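# Seat three plates in matching gray tray pockets

## Task

Move all three plates into the gray tray so that each one lies fully down inside the pocket sized for it and stays there without any robot support; afterwards switch off suction and pull both tools away.

## Robot and tools

ROBOT. Two arms, left_arm and right_arm, each ending in a vacuum suction tool rather than fingers. left_arm stands on the +y side of the table. The names do not tell you which side of an image an arm shows up on. The controlled point of each arm is its cup point: the middle of the suction cup rim (29 mm across) when nothing touches it. The cup points along the cup point's own +z axis. About 7 cm back from the rim, the tool body and its camera spread up to roughly 8 cm sideways, so leave clearance there.

FRAME. All reported poses share one world frame. The origin sits on the table surface midway between the arms, +x reaches out across the table, +z is up. Positions are in metres, orientations are quaternions written w,x,y,z, and velocities are in m/s and rad/s. At long reach the printed cup position can be somewhat off from the real one.

THE ROW. Every motion command is a row of 14 numbers, each in [-1, 1], always for both arms: left dx, dy, dz, rx, ry, rz, left suction, then right dx, dy, dz, rx, ry, rz, right suction. The first six of each arm are an offset, not a pose. They are expressed in that cup point's own axes and measured from its pose at the start of the action; for the first action of a call that is the pose in the last result. A value of 1.0 means 0.6 m of travel or 180 degrees of turn. rx, ry, rz form a single rotation vector. Rows in one action do not add up: each is again measured from the same start pose. To keep an arm still, give it the offset back to where you want it in the first call, then zeros.

SUCTION VALUE. The seventh number of each arm asks for a fraction of full vacuum (1 means about 55 kPa under ambient). Anything at or below 0.05 switches it off. It persists, so always repeat the current value for an arm you do not want to change; 0 is taken as a real command.

TOOLS.
- execute_actions(actions): a list of actions. Each action is a table of up to 15 rows, one row per control step of 1/30 s; if fewer rows are given, the final row repeats to fill the 15 steps. An empty list just reports state and images.
- move(target, speed, blocking): target is one 14-number row as above, offset from the pose in the last result that shows one. Each cup point travels a straight line toward its goal, taking the shorter turn direction; both arms finish together, over 0.5 to 10 s (longer paths are cut off at 10 s). speed is the path top speed in m/s, 0.002 to 0.5, default 0.25; turning is capped at twice that figure in rad/s. Paths ignore obstacles and the other arm, and the real tool can lag, drift or overshoot the speed, especially near a straight elbow. Faster contact hits harder, and aiming further past a contact presses harder. With blocking=false you get a result after 0.5 s while motion continues; check it with wait(0), and send no rows or moves until a result shows it has ended (or call stop).
- wait(seconds): 0 to 10; the robot holds its last command; returns early if a running move ends.
- stop(): brakes a running move; fast motion needs more room to halt. Suction keeps its setting.
- zoom_image(camera, region): camera is cam_high, cam_low, cam_left_wrist or cam_right_wrist; region is [x0, y0, x1, y1] in that camera's pixels, top-left at (0, 0), no more than 504 by 504.
- finished_scene(scene): pass the current scene number to end it for good; the result says if the goal was met.

CONTROLLER. Each step the commanded pose is clipped to within 70 mm and 16 degrees of the measured pose, and position wins over orientation if both cannot be met. After an action the arm stops at its last clipped pose, so large offsets need further actions. Elbows cannot go fully straight.

RESULT LINES. A state line per arm gives cup position, quaternion and velocities. "Hand target" is the pose the controller is now driving toward. "pose unreachable" names an arm whose command was altered or blocked by the clearance check. Calls that ran actions list cup positions at some steps; HELD with an arm label marks steps where that arm was held back. A move adds a "move:" line: done, off_target (not near its goal), moving, held (last step blocked) or fault, plus limits: paced means the sent pose was clipped; held means some steps were blocked, after which the arm may suddenly go much faster. Each arm's remaining distance to its goal is also given. If only one arm is named, the other finished at rest. suction_measured is the vacuum reached; part_present turns 1 at 0.50 and back to 0 below 0.45. Joint torques are raw drive outputs with offsets and noise.

GRIPPING. Turn suction on and press the whole rim onto a flat, smooth patch of the plate; holes, seams or the plate's edge under the rim leak and keep the reading low (near 0 if no seal). A good seal settles within 0.15 of the command. Under vacuum the cup shortens, so the held plate sits up to about 10 mm nearer the tool. Vacuum alone can pull a plate up off its support. To release, set the plate down onto its support first, then switch suction off, and back away at least 15 mm. A cup sealed on the table pins the tool until suction is off.

CAMERAS. cam_high (672x504, above, near x 0.30, z 1.07, looking down), cam_low (672x504, low at the far side near x 0.98, y -0.25), and the fisheye wrist cameras cam_left_wrist and cam_right_wrist (504x504). Calibration matrices are supplied and may be slightly off; results note cameras whose numbers changed.

AVOID. Loose objects may get a brief push from outside now and then. Never drop or knock anything off the table. Keep the arms from striking or pressing each other. Too much contact torque (load limits 43.5 N m for waist and shoulder, 26.1 for upper arm roll, elbow and forearm roll, 17.4 for the wrist joints) causes a torque fault: the arm backs off, holds 10 s and skips the rest of the call. Holding loads heats motors: a MOTOR HOT warning appears from 65 °C, and at 80 °C the arm is braked until it cools (OVER-TEMPERATURE FAULT). Avoid slamming, sliding or hard pushes.

Each tool is called as a command line: name --argument value for each argument, lists and objects as JSON in quotes; but a table of rows of numbers goes row by row, as --pt "numbers of a row", without its own name.

## Session

I'll start by getting the current state and camera images.

execute_actions --actions '[]'

Scene clock: 0.00 s.
left_arm: end_effector_position=(+0.4070, +0.3212, +0.2707) suction_measured=0.01 part_present=0 end_effector_quat_wxyz=(-0.000, -0.257, +0.967, -0.001) end_effector_velocity=(-0.000, -0.000, +0.000) end_effector_angular_velocity=(-0.000, +0.000, +0.000) | right_arm: end_effector_position=(+0.3589, -0.3873, +0.2717) suction_measured=0.00 part_present=0 end_effector_quat_wxyz=(-0.001, +0.267, +0.964, +0.000) end_effector_velocity=(+0.000, -0.000, -0.000) end_effector_angular_velocity=(+0.000, +0.001, +0.000)
Joint positions: left_arm=[-0.    -0.248  0.003  0.918 -0.001  1.167  1.833] | right_arm=[ 0.003 -0.249 -0.002  0.92   0.001  1.172  2.883]
Joint velocities: left_arm=[ 0.    -0.    -0.     0.    -0.     0.001  0.   ] | right_arm=[-0.     0.001  0.     0.     0.    -0.    -0.001]
Joint torques (N m, as the arm reports them, + toward a larger angle): no reading
Motor temperatures (°C, as the motors report them): left_arm=[37 36 40 36 35 34 38] | right_arm=[37 34 39 40 37 41 37]
Hand target (left_arm): +0.407, +0.321, +0.271; -0.000, -0.257, +0.967, -0.001
Hand target (right_arm): +0.359, -0.387, +0.272; -0.001, +0.267, +0.964, +0.000

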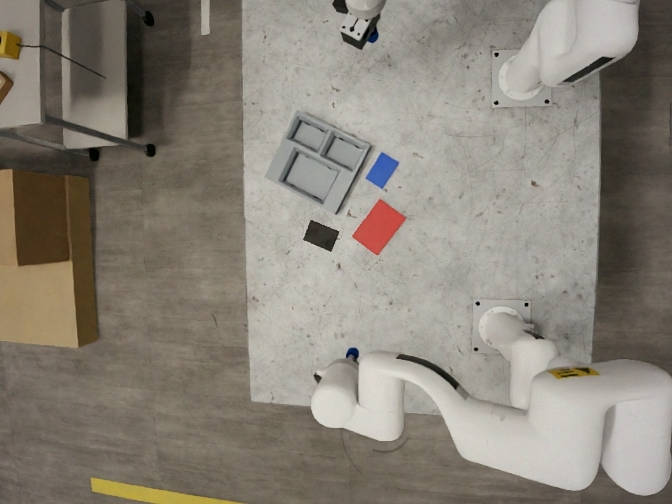

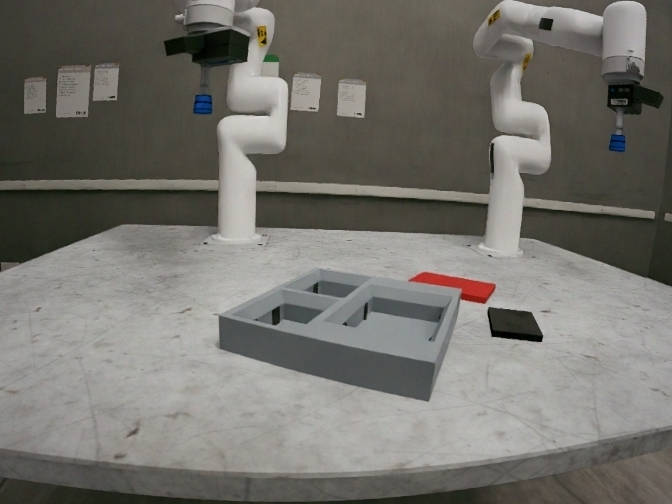

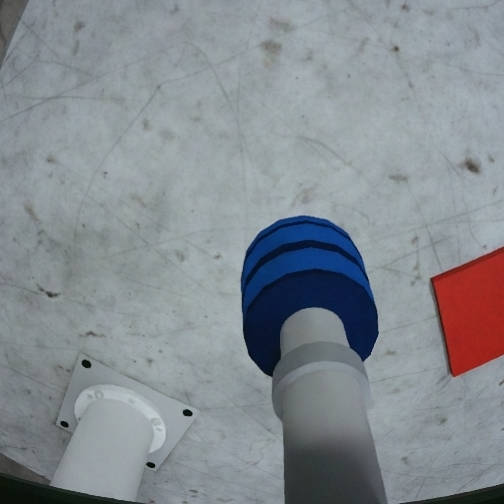

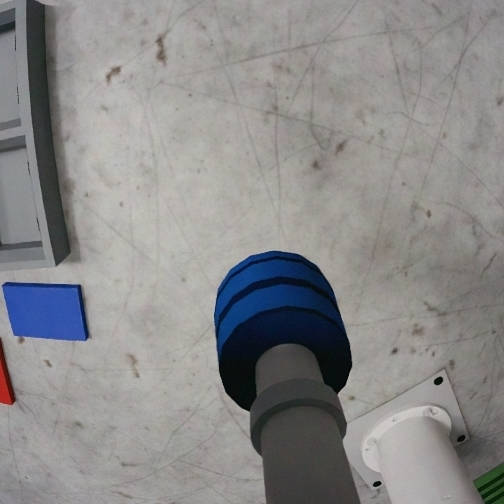

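zoom_image --camera "cam_high" --region '[250, 100, 420, 270]'

zoom_image --camera "cam_low" --region '[200, 250, 560, 410]'

Region (250, 100, 420, 270) of cam_high's 672x504 image, scaled by 2.965, with more detail than that image has.

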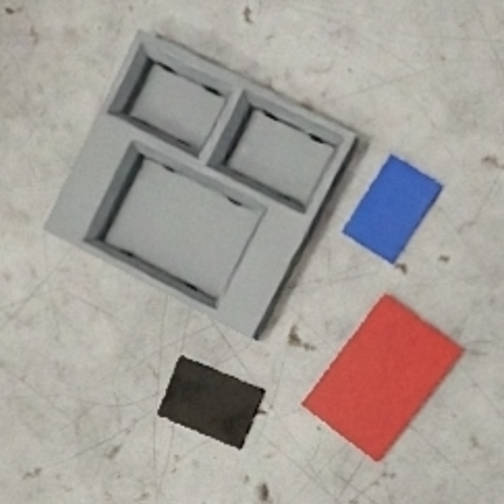

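Region (200, 250, 560, 410) of cam_low's 672x504 image, scaled by 1.400, with more detail than that image has.

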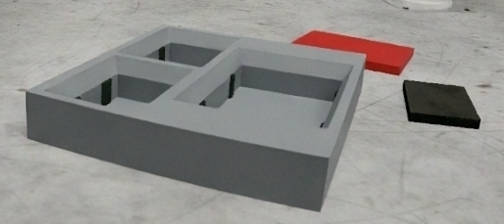

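zoom_image --camera "cam_high" --region '[295, 210, 350, 265]'

zoom_image --camera "cam_high" --region '[260, 105, 380, 225]'

zoom_image --camera "cam_high" --region '[340, 145, 420, 265]'

zoom_image --camera "cam_low" --region '[400, 260, 560, 360]'

Region (295, 210, 350, 265) of cam_high's 672x504 image, scaled by 9.164, with more detail than that image has.

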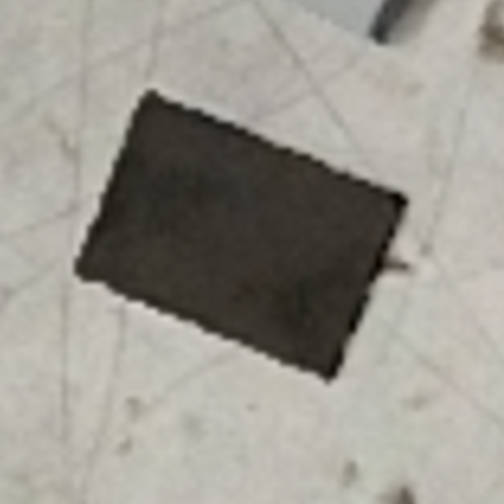

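Region (260, 105, 380, 225) of cam_high's 672x504 image, scaled by 4.200, with more detail than that image has.

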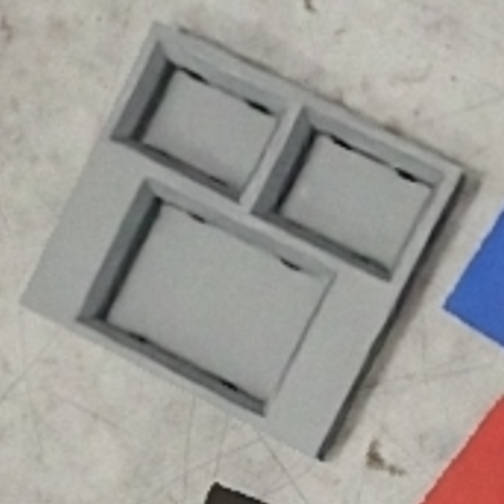

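Region (340, 145, 420, 265) of cam_high's 672x504 image, scaled by 4.200, with more detail than that image has.

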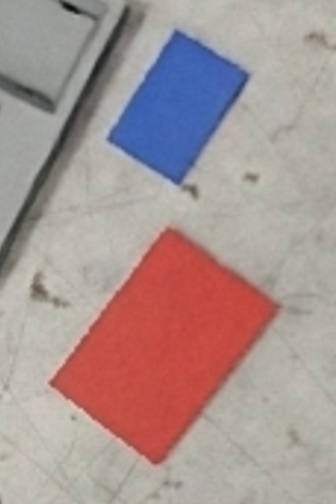

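Region (400, 260, 560, 360) of cam_low's 672x504 image, scaled by 3.150, with more detail than that image has; it fills the top 315 rows of this view, and the rest is white.

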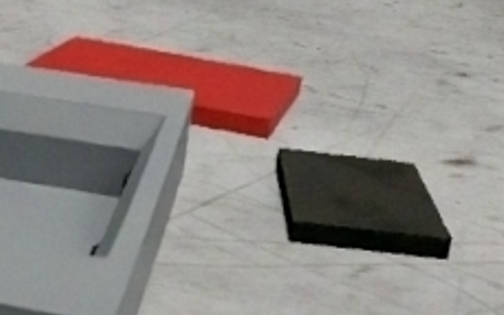

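zoom_image --camera "cam_high" --region '[330, 0, 410, 80]'

zoom_image --camera "cam_high" --region '[310, 320, 390, 400]'

Region (330, 0, 410, 80) of cam_high's 672x504 image, scaled by 6.300, with more detail than that image has.

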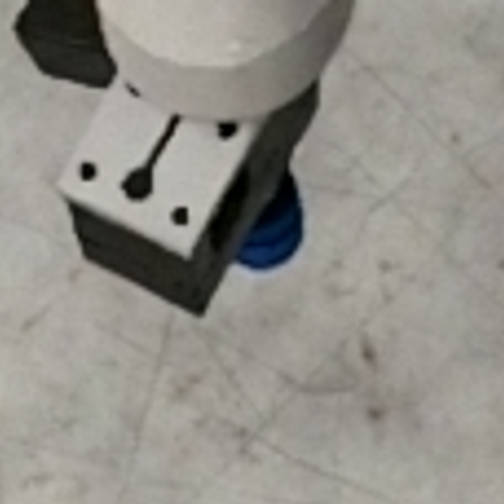

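Region (310, 320, 390, 400) of cam_high's 672x504 image, scaled by 6.300, with more detail than that image has.

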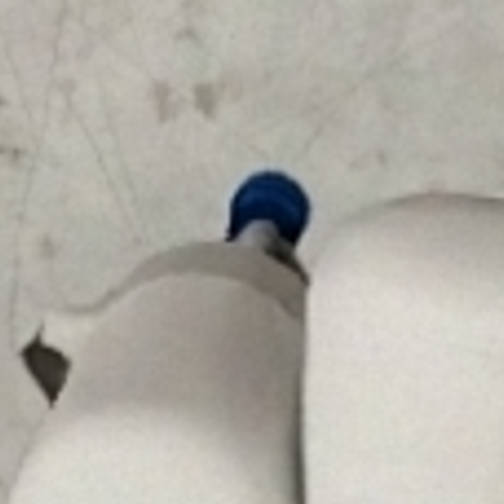

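zoom_image --camera "cam_high" --region '[280, 105, 340, 165]'

zoom_image --camera "cam_high" --region '[315, 120, 375, 180]'

zoom_image --camera "cam_high" --region '[270, 140, 350, 220]'

zoom_image --camera "cam_low" --region '[210, 260, 470, 410]'

Region (280, 105, 340, 165) of cam_high's 672x504 image, scaled by 8.400, with more detail than that image has.

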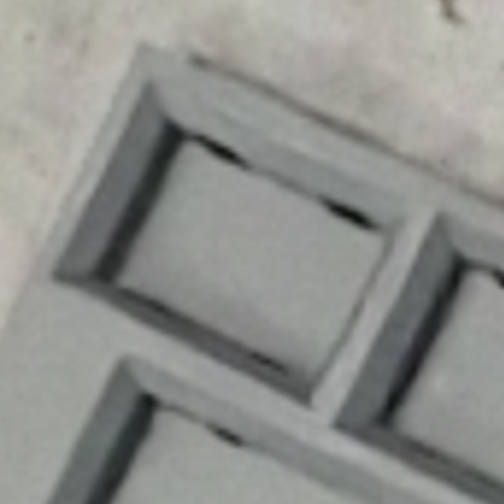

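Region (315, 120, 375, 180) of cam_high's 672x504 image, scaled by 8.400, with more detail than that image has.

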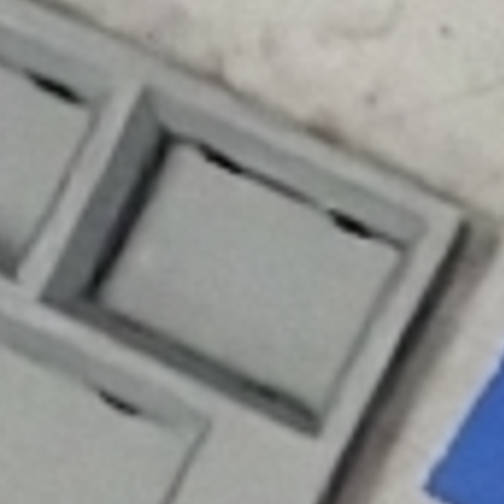

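Region (270, 140, 350, 220) of cam_high's 672x504 image, scaled by 6.300, with more detail than that image has.

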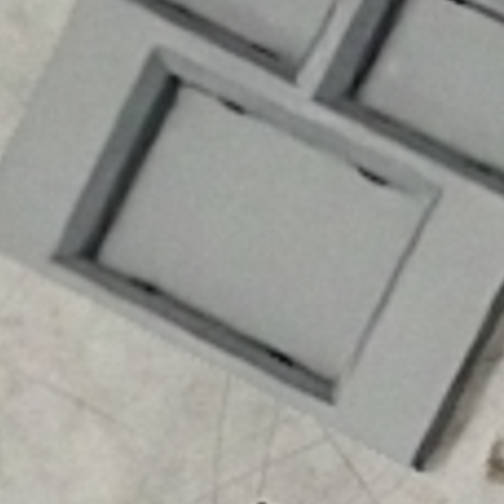

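Region (210, 260, 470, 410) of cam_low's 672x504 image, scaled by 1.938, with more detail than that image has; it fills the top 291 rows of this view, and the rest is white.

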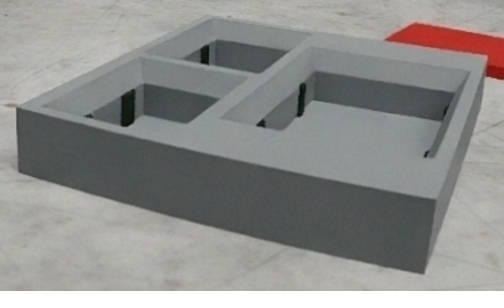

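move --target '[0.03283, -0.4904, 0.2345, 0, 0, -0.2072, 0, 0.22478, 0.35552, 0.23617, 0, 0, 0.0111, 0]' --speed 0.35

Scene clock: 121.63 s.
left_arm: end_effector_position=(+0.5355, +0.0563, +0.1300) suction_measured=0.01 part_present=0 end_effector_quat_wxyz=(+0.000, -0.552, +0.834, -0.000) end_effector_velocity=(-0.000, -0.002, -0.003) end_effector_angular_velocity=(+0.005, +0.007, -0.001) | right_arm: end_effector_position=(+0.3521, -0.1356, +0.1301) suction_measured=0.00 part_present=0 end_effector_quat_wxyz=(-0.001, +0.284, +0.959, -0.001) end_effector_velocity=(-0.001, +0.001, -0.002) end_effector_angular_velocity=(-0.002, +0.003, +0.002)
Joint positions: left_arm=[-0.292  0.532 -0.203  1.478  0.125  0.958  0.64 ] | right_arm=[ 0.266  0.148  0.313  0.918 -0.064  0.78   3.539]
Joint velocities: left_arm=[-0.006  0.012  0.001  0.013  0.002  0.01  -0.004] | right_arm=[ 0.003  0.006  0.001  0.003 -0.003  0.     0.004]
Joint torques (N m, as the arm reports them, + toward a larger angle): left_arm=[  0.5  -27.56  -2.09  13.7   -0.49  -1.94  -0.08] | right_arm=[ -0.47 -16.31   1.34   8.64  -0.57  -1.29  -0.11]
Motor temperatures (°C, as the motors report them): left_arm=[37 37 40 46 35 35 38] | right_arm=[37 35 39 50 37 41 37]
Hand target (left_arm): +0.535, +0.056, +0.130; -0.000, -0.552, +0.834, +0.000
Hand target (right_arm): +0.352, -0.135, +0.130; -0.001, +0.284, +0.959, -0.001
Off the commanded pose (left_arm): 0.001 m, 0 deg.
Off the commanded pose (right_arm): 0.001 m, 0 deg.
move: done
camera_calibration (this result's frames):
cam_left_wrist: T_world_to_cam=[[0.919508, -0.391472, -0.0354186, -0.45547], [-0.347796, -0.852271, 0.390733, 0.186102], [-0.183147, -0.346964, -0.919822, 0.333759], [0, 0, 0, 1]] pos_world=[0.544661, 0.0961085, 0.218151]
cam_right_wrist: T_world_to_cam=[[-0.568327, -0.820706, 0.0586962, 0.0875445], [-0.76715, 0.554327, 0.322805, 0.319173], [-0.297465, 0.13843, -0.944644, 0.348317], [0, 0, 0, 1]] pos_world=[0.398219, -0.153295, 0.220866]

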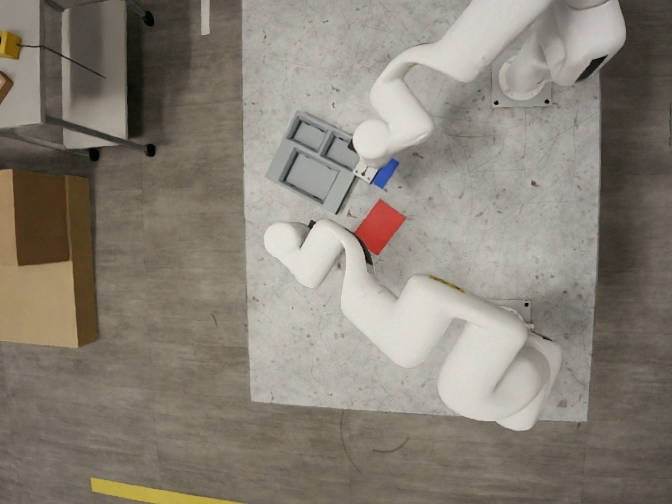

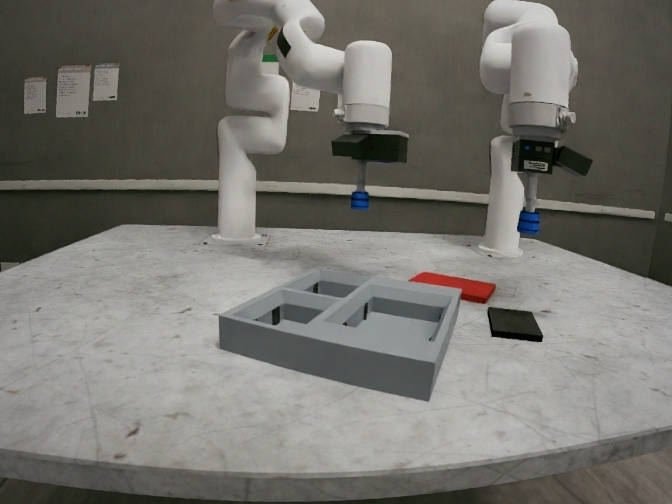

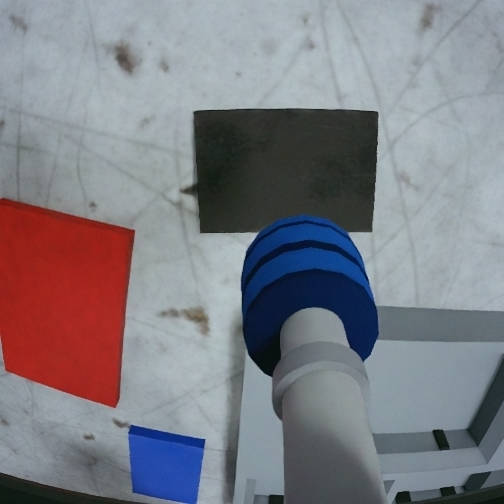

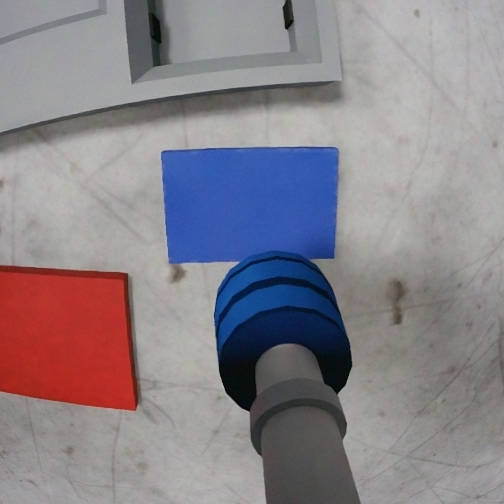

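move --target '[0.002, 0, 0.175, 0, 0, 0, 0, 0.004, 0, 0.175, 0, 0, 0, 0]' --speed 0.25

move --target '[0, 0, 0.03, 0, 0, 0, 1, 0, 0, 0.03, 0, 0, 0, 1]' --speed 0.03

Scene clock: 138.70 s.
left_arm: end_effector_position=(+0.5349, +0.0553, +0.0255) suction_measured=0.01 part_present=0 end_effector_quat_wxyz=(+0.000, -0.552, +0.834, -0.000) end_effector_velocity=(-0.001, +0.000, -0.003) end_effector_angular_velocity=(+0.002, +0.002, -0.001) | right_arm: end_effector_position=(+0.3503, -0.1345, +0.0254) suction_measured=0.00 part_present=0 end_effector_quat_wxyz=(-0.000, +0.284, +0.959, -0.001) end_effector_velocity=(-0.000, -0.001, -0.002) end_effector_angular_velocity=(-0.001, +0.002, -0.002)
Joint positions: left_arm=[-0.31   0.709 -0.176  1.437  0.17   0.742  0.61 ] | right_arm=[ 0.302  0.393  0.263  0.875 -0.208  0.506  3.647]
Joint velocities: left_arm=[-0.001  0.005  0.001  0.     0.001 -0.002  0.   ] | right_arm=[ 0.002  0.006 -0.003 -0.    -0.001 -0.003  0.002]
Joint torques (N m, as the arm reports them, + toward a larger angle): left_arm=[  0.56 -30.02  -2.31  12.43  -0.36  -1.75   0.  ] | right_arm=[ -0.3  -19.21   2.12   6.88  -0.76  -1.    -0.1 ]
Motor temperatures (°C, as the motors report them): left_arm=[37 39 40 46 35 35 38] | right_arm=[37 36 39 49 37 41 37]
Hand target (left_arm): +0.535, +0.055, +0.025; +0.000, -0.552, +0.834, +0.000
Hand target (right_arm): +0.350, -0.135, +0.025; -0.001, +0.284, +0.959, -0.001
Off the commanded pose (left_arm): 0.001 m, 0 deg.
Off the commanded pose (right_arm): 0.001 m, 0 deg.
move: done
camera_calibration (this result's frames):
cam_left_wrist: T_world_to_cam=[[0.919476, -0.3916, -0.0348247, -0.459089], [-0.348185, -0.852257, 0.390417, 0.226094], [-0.182567, -0.346853, -0.919979, 0.236867], [0, 0, 0, 1]] pos_world=[0.544088, 0.0950688, 0.113654]
cam_right_wrist: T_world_to_cam=[[-0.568414, -0.820646, 0.0586944, 0.093673], [-0.76745, 0.554574, 0.321665, 0.351115], [-0.296523, 0.137794, -0.945033, 0.24831], [0, 0, 0, 1]] pos_world=[0.396338, -0.152063, 0.116222]

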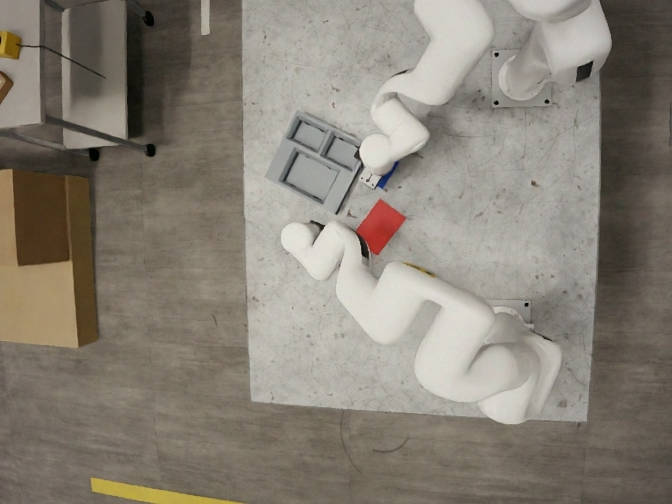

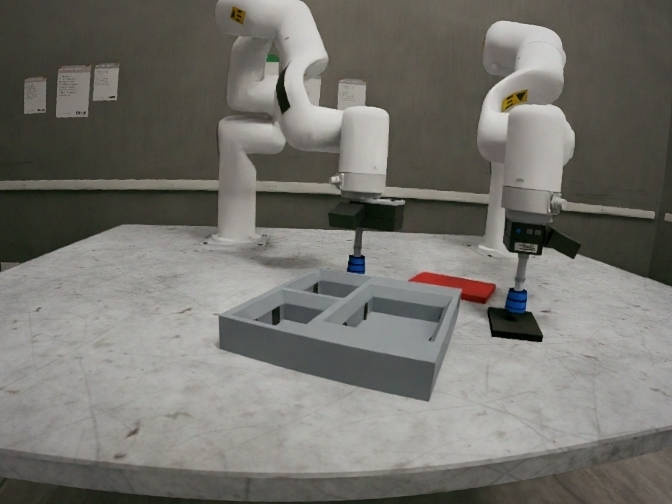

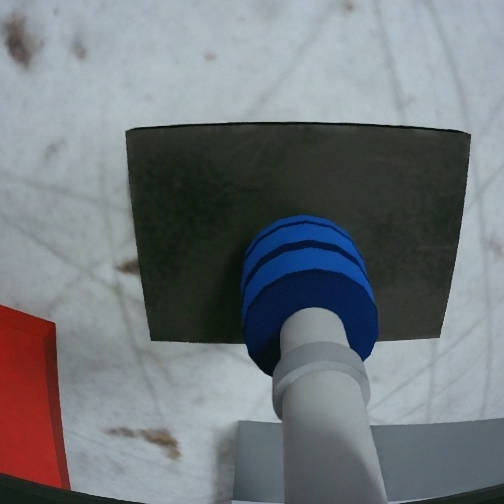

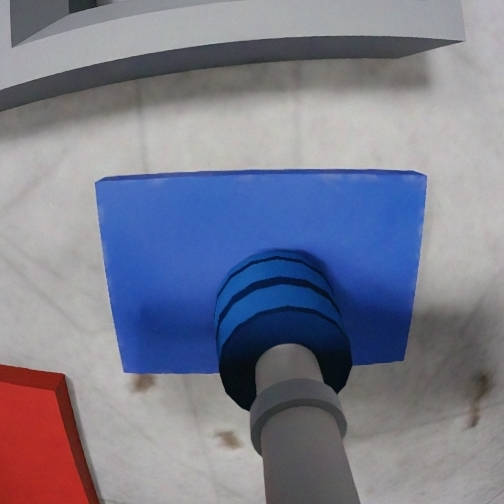

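Scene clock: 139.60 s.
left_arm: end_effector_position=(+0.5349, +0.0553, +0.0077) suction_measured=0.36 part_present=0 end_effector_quat_wxyz=(+0.000, -0.552, +0.834, -0.000) end_effector_velocity=(+0.002, -0.001, +0.001) end_effector_angular_velocity=(-0.003, -0.006, -0.001) | right_arm: end_effector_position=(+0.3503, -0.1345, +0.0076) suction_measured=0.50 part_present=1 end_effector_quat_wxyz=(-0.000, +0.284, +0.959, -0.001) end_effector_velocity=(+0.001, +0.000, -0.001) end_effector_angular_velocity=(+0.001, -0.003, -0.001)
Joint positions: left_arm=[-0.314  0.745 -0.17   1.44   0.178  0.709  0.605] | right_arm=[ 0.317  0.441  0.243  0.88  -0.234  0.464  3.666]
Joint velocities: left_arm=[-0.001  0.     0.     0.004  0.001 -0.003 -0.   ] | right_arm=[ 0.002  0.005 -0.004  0.002 -0.004 -0.005  0.002]
Joint torques (N m, as the arm reports them, + toward a larger angle): left_arm=[  0.17 -30.01  -2.23  12.37   0.33  -1.84  -0.13] | right_arm=[ -0.22 -19.63   2.19   6.81  -0.68  -1.22  -0.16]
Motor temperatures (°C, as the motors report them): left_arm=[37 39 40 46 35 35 38] | right_arm=[37 36 39 49 37 41 37]
Hand target (left_arm): +0.535, +0.055, +0.008; +0.000, -0.552, +0.834, -0.000
Hand target (right_arm): +0.350, -0.135, +0.007; -0.000, +0.284, +0.959, -0.001
Off the commanded pose (left_arm): 0.000 m, 0 deg.
Off the commanded pose (right_arm): 0.000 m, 0 deg.
move: done
camera_calibration (this result's frames):
cam_left_wrist: T_world_to_cam=[[0.91946, -0.391644, -0.0347656, -0.45969], [-0.348258, -0.852254, 0.390357, 0.233077], [-0.18251, -0.346811, -0.920007, 0.220484], [0, 0, 0, 1]] pos_world=[0.544078, 0.0950724, 0.0958818]
cam_right_wrist: T_world_to_cam=[[-0.568397, -0.820658, 0.0586943, 0.094726], [-0.767524, 0.554588, 0.321464, 0.356918], [-0.296363, 0.13767, -0.945101, 0.231443], [0, 0, 0, 1]] pos_world=[0.396377, -0.152068, 0.0984406]

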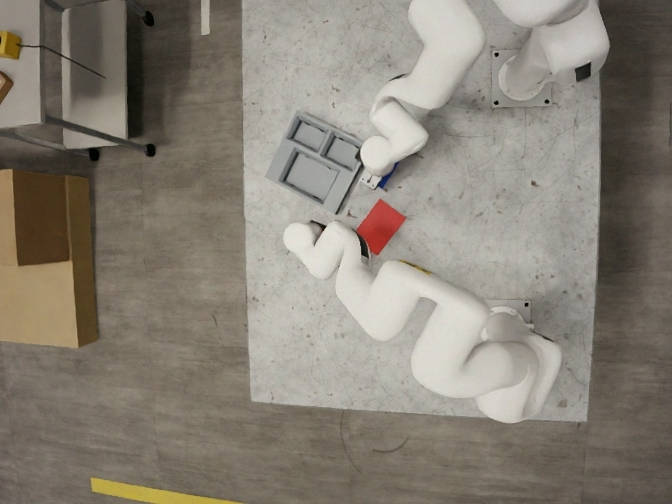

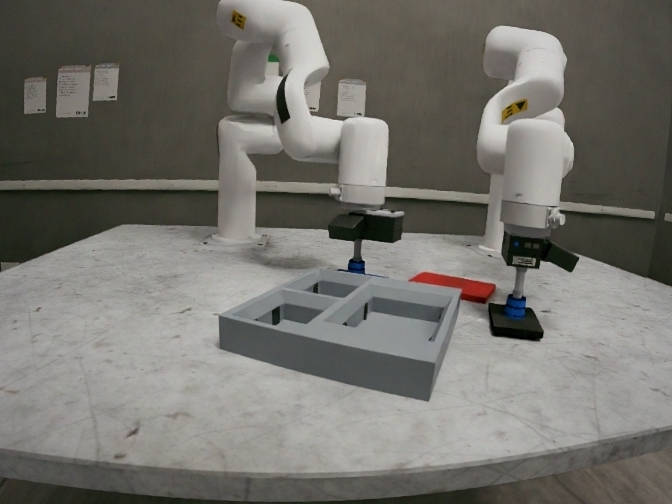

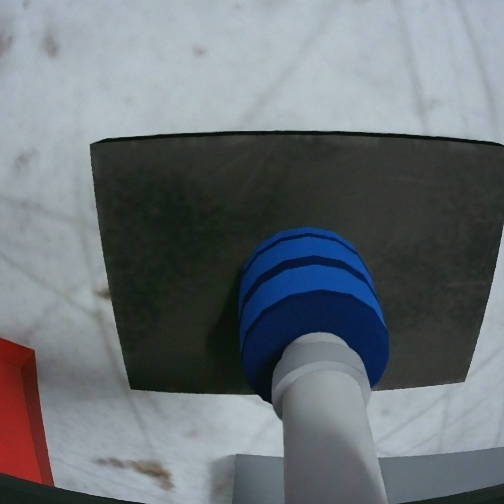

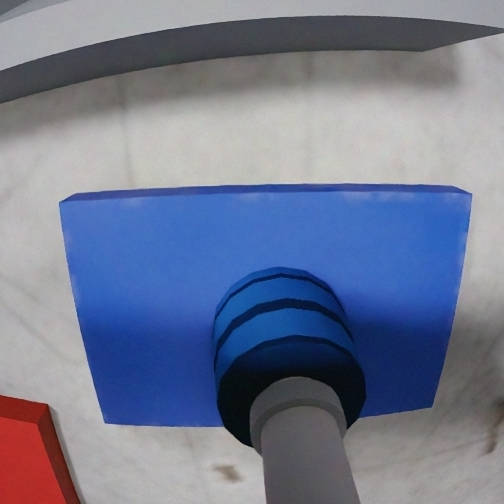

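Both sealing. Let me check the settled suction level.

wait --seconds 0

Scene clock: 141.27 s.
left_arm: end_effector_position=(+0.5349, +0.0553, +0.0075) suction_measured=0.98 part_present=1 end_effector_quat_wxyz=(+0.000, -0.552, +0.834, -0.000) end_effector_velocity=(-0.000, -0.000, -0.000) end_effector_angular_velocity=(+0.000, +0.001, -0.001) | right_arm: end_effector_position=(+0.3503, -0.1345, +0.0074) suction_measured=1.00 part_present=1 end_effector_quat_wxyz=(-0.000, +0.284, +0.959, -0.001) end_effector_velocity=(-0.000, -0.000, -0.001) end_effector_angular_velocity=(-0.001, +0.001, +0.001)
Joint positions: left_arm=[-0.315  0.746 -0.17   1.44   0.178  0.709  0.605] | right_arm=[ 0.317  0.441  0.243  0.88  -0.234  0.463  3.666]
Joint velocities: left_arm=[-0.001  0.    -0.    -0.    -0.     0.     0.   ] | right_arm=[ 0.     0.001 -0.    -0.    -0.001 -0.    -0.   ]
Joint torques (N m, as the arm reports them, + toward a larger angle): left_arm=[  0.33 -30.03  -2.26  11.98   0.03  -1.93   0.12] | right_arm=[ -0.19 -19.75   2.72   6.72  -0.63  -1.25  -0.27]
Motor temperatures (°C, as the motors report them): left_arm=[37 39 40 46 35 35 38] | right_arm=[37 36 39 49 37 41 37]
Hand target (left_arm): +0.535, +0.055, +0.008; +0.000, -0.552, +0.834, -0.000
Hand target (right_arm): +0.350, -0.135, +0.007; -0.000, +0.284, +0.959, -0.001
Off the commanded pose (left_arm): 0.000 m, 0 deg.
Off the commanded pose (right_arm): 0.000 m, 0 deg.
camera_calibration (this result's frames):
cam_left_wrist: T_world_to_cam=[[0.91946, -0.391639, -0.0348264, -0.459679], [-0.348234, -0.852268, 0.390349, 0.233153], [-0.182558, -0.346783, -0.920008, 0.220312], [0, 0, 0, 1]] pos_world=[0.544068, 0.095081, 0.0956687]
cam_right_wrist: T_world_to_cam=[[-0.568398, -0.820651, 0.0587917, 0.0947067], [-0.767496, 0.554613, 0.321488, 0.356973], [-0.296436, 0.137611, -0.945087, 0.231242], [0, 0, 0, 1]] pos_world=[0.396355, -0.152082, 0.0982131]

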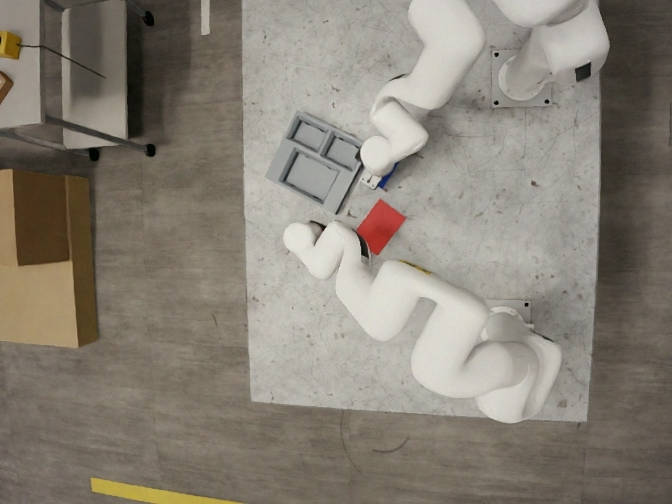

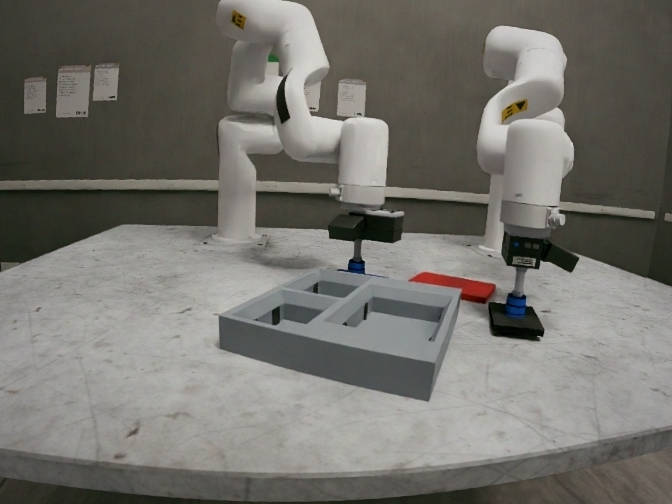

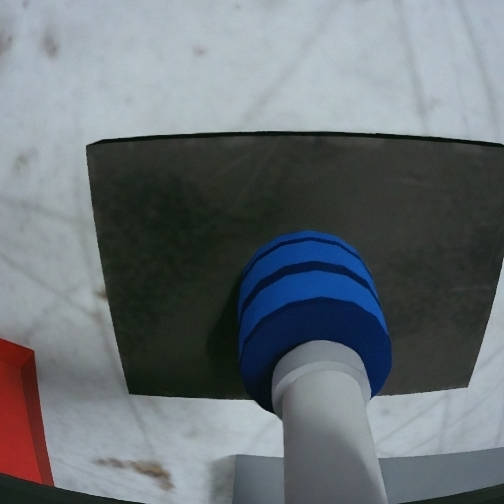

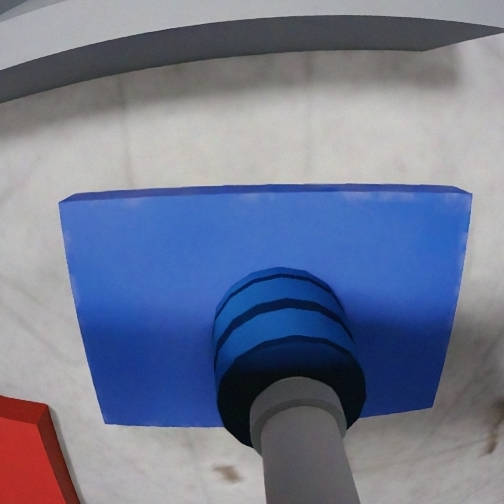

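move --target '[0, 0, -0.13, 0, 0, 0, 1, 0, 0, -0.13, 0, 0, 0, 1]' --speed 0.2

move --target '[0.4216, -0.0488, 0, 0, 0, 0.0278, 1, -0.4076, -0.3226, 0, 0, 0, 0.4722, 1]' --speed 0.4

Scene clock: 158.97 s.
left_arm: end_effector_position=(+0.5348, +0.0553, +0.0849) suction_measured=1.00 part_present=1 end_effector_quat_wxyz=(+0.000, -0.552, +0.834, +0.000) end_effector_velocity=(+0.002, -0.001, +0.005) end_effector_angular_velocity=(-0.003, -0.006, -0.000) | right_arm: end_effector_position=(+0.3500, -0.1345, +0.0849) suction_measured=1.00 part_present=1 end_effector_quat_wxyz=(-0.001, +0.284, +0.959, -0.001) end_effector_velocity=(+0.001, +0.001, +0.003) end_effector_angular_velocity=(+0.002, -0.002, +0.001)
Joint positions: left_arm=[-0.299  0.6   -0.193  1.447  0.144  0.86   0.626] | right_arm=[ 0.277  0.242  0.302  0.883 -0.117  0.657  3.582]
Joint velocities: left_arm=[ 0.    -0.006 -0.001  0.004 -0.001  0.003  0.   ] | right_arm=[-0.001 -0.006  0.001  0.003  0.005  0.005 -0.005]
Joint torques (N m, as the arm reports them, + toward a larger angle): left_arm=[  0.23 -28.7   -1.9   12.82  -0.34  -1.97  -0.03] | right_arm=[ -0.36 -17.27   2.1    7.95  -0.8   -1.2   -0.1 ]
Motor temperatures (°C, as the motors report them): left_arm=[37 40 40 45 35 35 38] | right_arm=[37 36 39 47 37 41 37]
Hand target (left_arm): +0.535, +0.055, +0.085; +0.000, -0.552, +0.834, -0.000
Hand target (right_arm): +0.350, -0.134, +0.085; -0.001, +0.284, +0.959, -0.001
Off the commanded pose (left_arm): 0.001 m, 0 deg.
Off the commanded pose (right_arm): 0.001 m, 0 deg.
move: done
camera_calibration (this result's frames):
cam_left_wrist: T_world_to_cam=[[0.919487, -0.391503, -0.0356319, -0.45685], [-0.347778, -0.852343, 0.390593, 0.20267], [-0.183289, -0.346753, -0.919874, 0.291853], [0, 0, 0, 1]] pos_world=[0.544045, 0.0950869, 0.173028]
cam_right_wrist: T_world_to_cam=[[-0.568355, -0.820663, 0.0590341, 0.089985], [-0.767139, 0.554489, 0.322553, 0.331551], [-0.297441, 0.138037, -0.944709, 0.304825], [0, 0, 0, 1]] pos_world=[0.396157, -0.152071, 0.175716]

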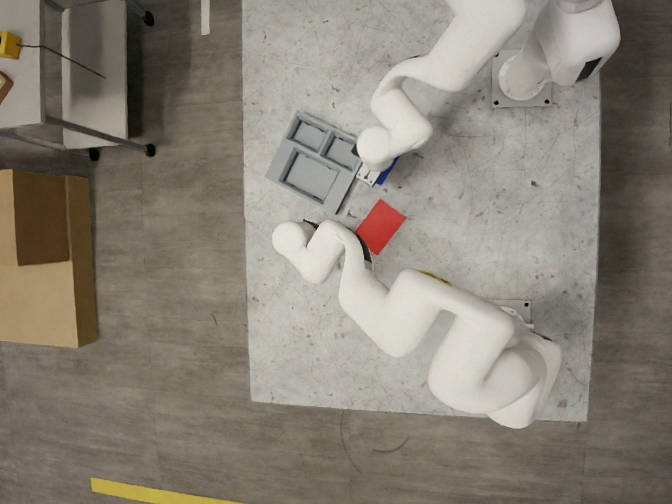

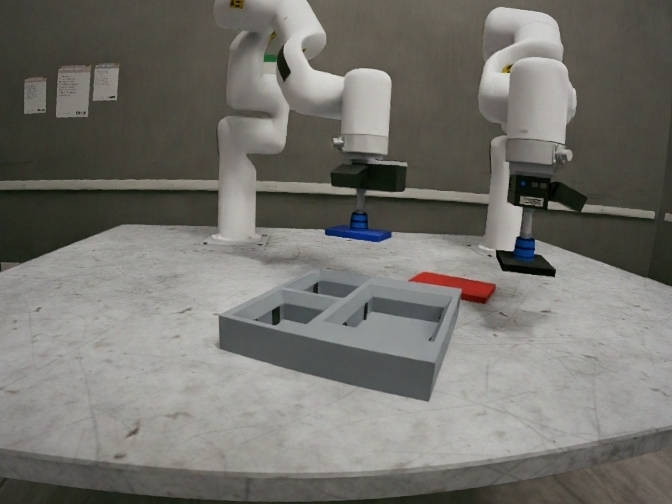

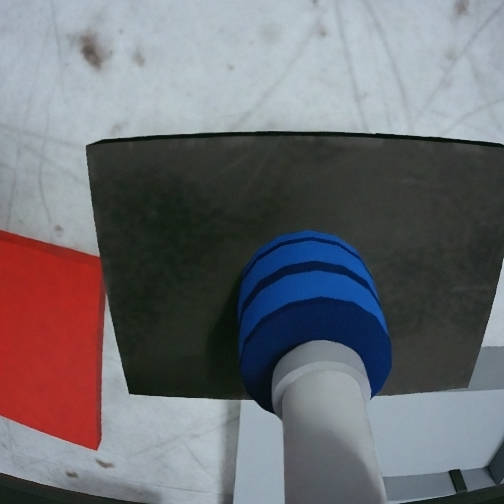

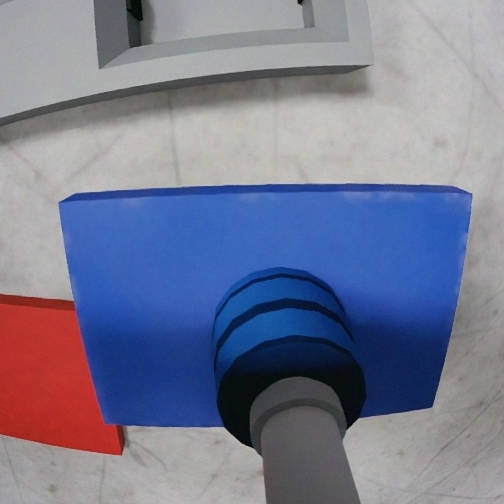

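Scene clock: 161.37 s.
left_arm: end_effector_position=(+0.4633, -0.1888, +0.0848) suction_measured=0.99 part_present=1 end_effector_quat_wxyz=(+0.001, -0.515, +0.857, -0.000) end_effector_velocity=(-0.003, -0.004, +0.000) end_effector_angular_velocity=(+0.001, +0.003, -0.005) | right_arm: end_effector_position=(+0.4508, -0.4287, +0.0850) suction_measured=1.00 part_present=1 end_effector_quat_wxyz=(-0.001, +0.857, +0.516, -0.001) end_effector_velocity=(+0.001, -0.005, +0.000) end_effector_angular_velocity=(-0.002, -0.000, -0.016)
Joint positions: left_arm=[-0.699  0.959 -0.242  2.062  0.22   1.126  0.332] | right_arm=[ 0.004  0.315 -0.086  1.004  0.042  0.693  4.289]
Joint velocities: left_arm=[-0.008  0.01  -0.002  0.019 -0.     0.012 -0.   ] | right_arm=[-0.003  0.003 -0.006  0.006  0.001  0.002  0.006]
Joint torques (N m, as the arm reports them, + toward a larger angle): left_arm=[  0.62 -35.02  -2.8   14.01  -0.12  -2.23   0.05] | right_arm=[ -0.08 -19.18  -0.21   8.33  -0.95  -1.18  -0.17]
Motor temperatures (°C, as the motors report them): left_arm=[37 40 40 45 35 35 38] | right_arm=[37 36 39 47 37 41 37]
Hand target (left_arm): +0.463, -0.189, +0.085; +0.001, -0.515, +0.857, +0.000
Hand target (right_arm): +0.451, -0.429, +0.085; -0.001, +0.857, +0.515, -0.001
Off the commanded pose (left_arm): 0.000 m, 0 deg.
Off the commanded pose (right_arm): 0.002 m, 0 deg.
move: done
camera_calibration (this result's frames):
cam_left_wrist: T_world_to_cam=[[0.88168, -0.47056, -0.0348272, -0.484129], [-0.421568, -0.818735, 0.389812, 0.0103233], [-0.211944, -0.329007, -0.920236, 0.210661], [0, 0, 0, 1]] pos_world=[0.475847, -0.150051, 0.172973]
cam_right_wrist: T_world_to_cam=[[-0.867946, 0.493144, 0.0589716, 0.604125], [0.48428, 0.813986, 0.320779, 0.119289], [0.110189, 0.306978, -0.945316, 0.264198], [0, 0, 0, 1]] pos_world=[0.437467, -0.476123, 0.175859]

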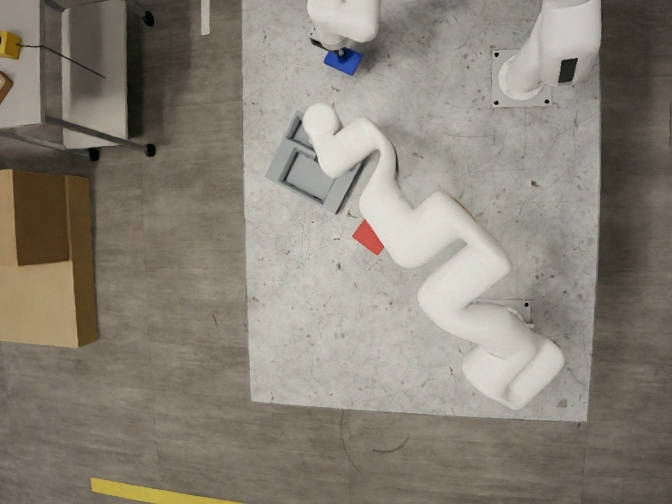

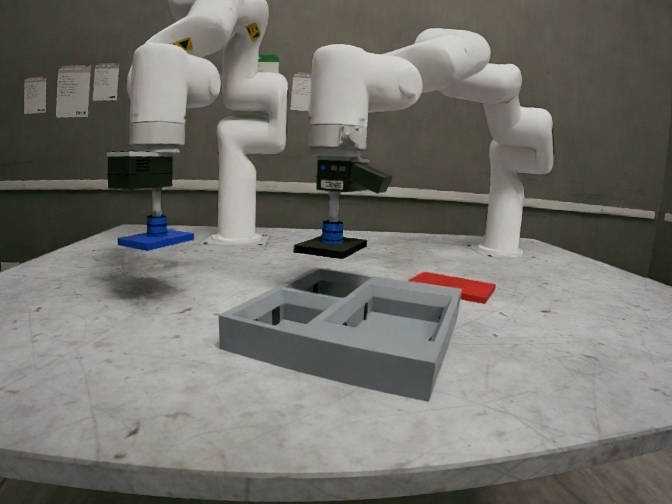

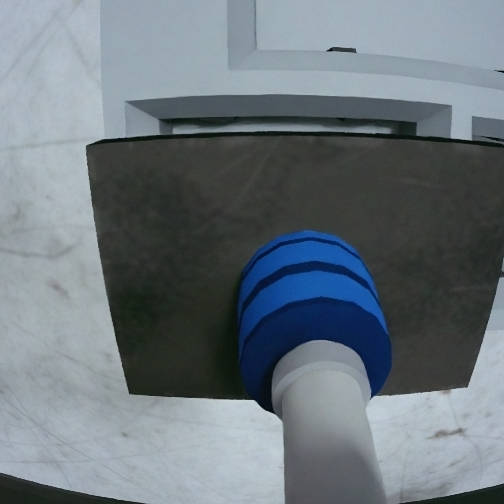

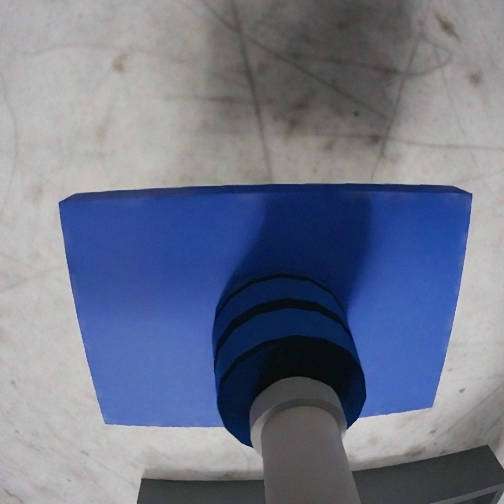

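move --target '[0, 0, 0.06, 0, 0, 0, 1, 0, 0, 0, 0, 0, 0, 1]' --speed 0.1

Scene clock: 166.90 s.
left_arm: end_effector_position=(+0.4634, -0.1890, +0.0496) suction_measured=0.96 part_present=1 end_effector_quat_wxyz=(+0.001, -0.515, +0.857, -0.000) end_effector_velocity=(+0.001, -0.000, -0.001) end_effector_angular_velocity=(-0.003, -0.002, +0.002) | right_arm: end_effector_position=(+0.4508, -0.4287, +0.0850) suction_measured=1.00 part_present=1 end_effector_quat_wxyz=(-0.001, +0.857, +0.516, -0.001) end_effector_velocity=(-0.000, +0.000, -0.001) end_effector_angular_velocity=(+0.001, +0.001, +0.000)
Joint positions: left_arm=[-0.701  1.008 -0.235  2.046  0.229  1.06   0.327] | right_arm=[ 0.004  0.315 -0.086  1.004  0.042  0.693  4.289]
Joint velocities: left_arm=[ 0.     0.004  0.001  0.002  0.001 -0.005 -0.001] | right_arm=[ 0.     0.002  0.     0.     0.001 -0.    -0.001]
Joint torques (N m, as the arm reports them, + toward a larger angle): left_arm=[ -0.13 -34.5   -2.94  13.65  -0.53  -1.72  -0.05] | right_arm=[ -0.64 -19.52   0.25   8.46  -0.71  -1.13  -0.29]
Motor temperatures (°C, as the motors report them): left_arm=[37 41 41 45 35 35 38] | right_arm=[37 37 39 48 37 41 37]
Hand target (left_arm): +0.463, -0.189, +0.049; +0.001, -0.515, +0.857, -0.000
Hand target (right_arm): +0.451, -0.429, +0.085; -0.001, +0.857, +0.516, -0.001
Off the commanded pose (left_arm): 0.001 m, 0 deg.
Off the commanded pose (right_arm): 0.000 m, 0 deg.
move: done
camera_calibration (this result's frames):
cam_left_wrist: T_world_to_cam=[[0.88169, -0.47061, -0.0339049, -0.485588], [-0.421855, -0.818451, 0.390099, 0.024163], [-0.211334, -0.329643, -0.920149, 0.17787], [0, 0, 0, 1]] pos_world=[0.475921, -0.150113, 0.137777]
cam_right_wrist: T_world_to_cam=[[-0.867936, 0.493163, 0.0589702, 0.604133], [0.484297, 0.813977, 0.320777, 0.119284], [0.110195, 0.306973, -0.945317, 0.264196], [0, 0, 0, 1]] pos_world=[0.437467, -0.476131, 0.17586]

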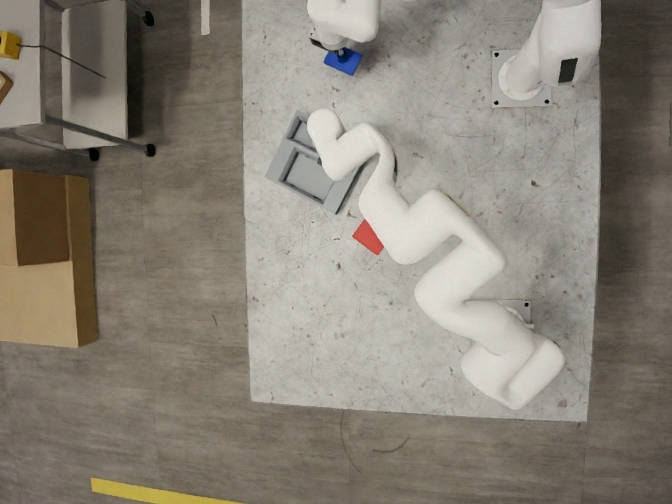

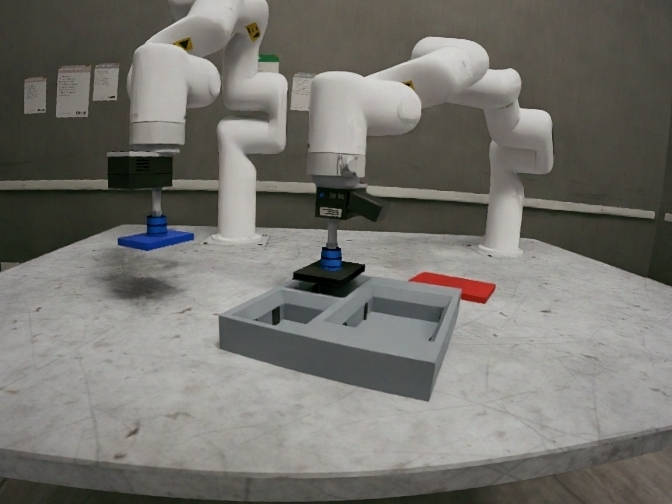

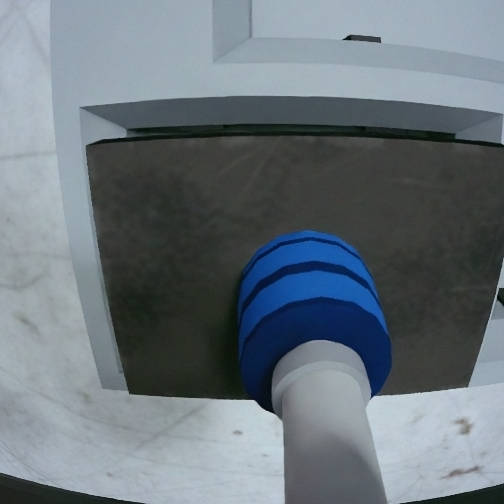

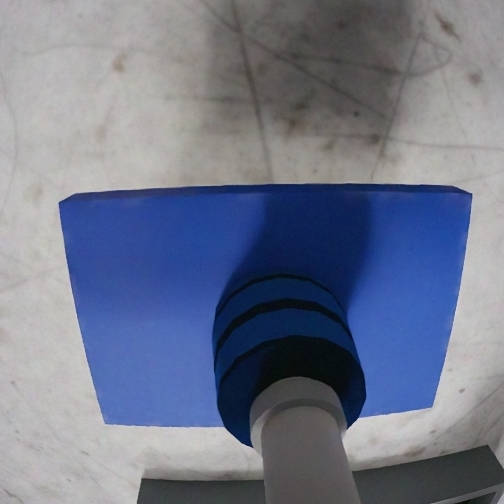

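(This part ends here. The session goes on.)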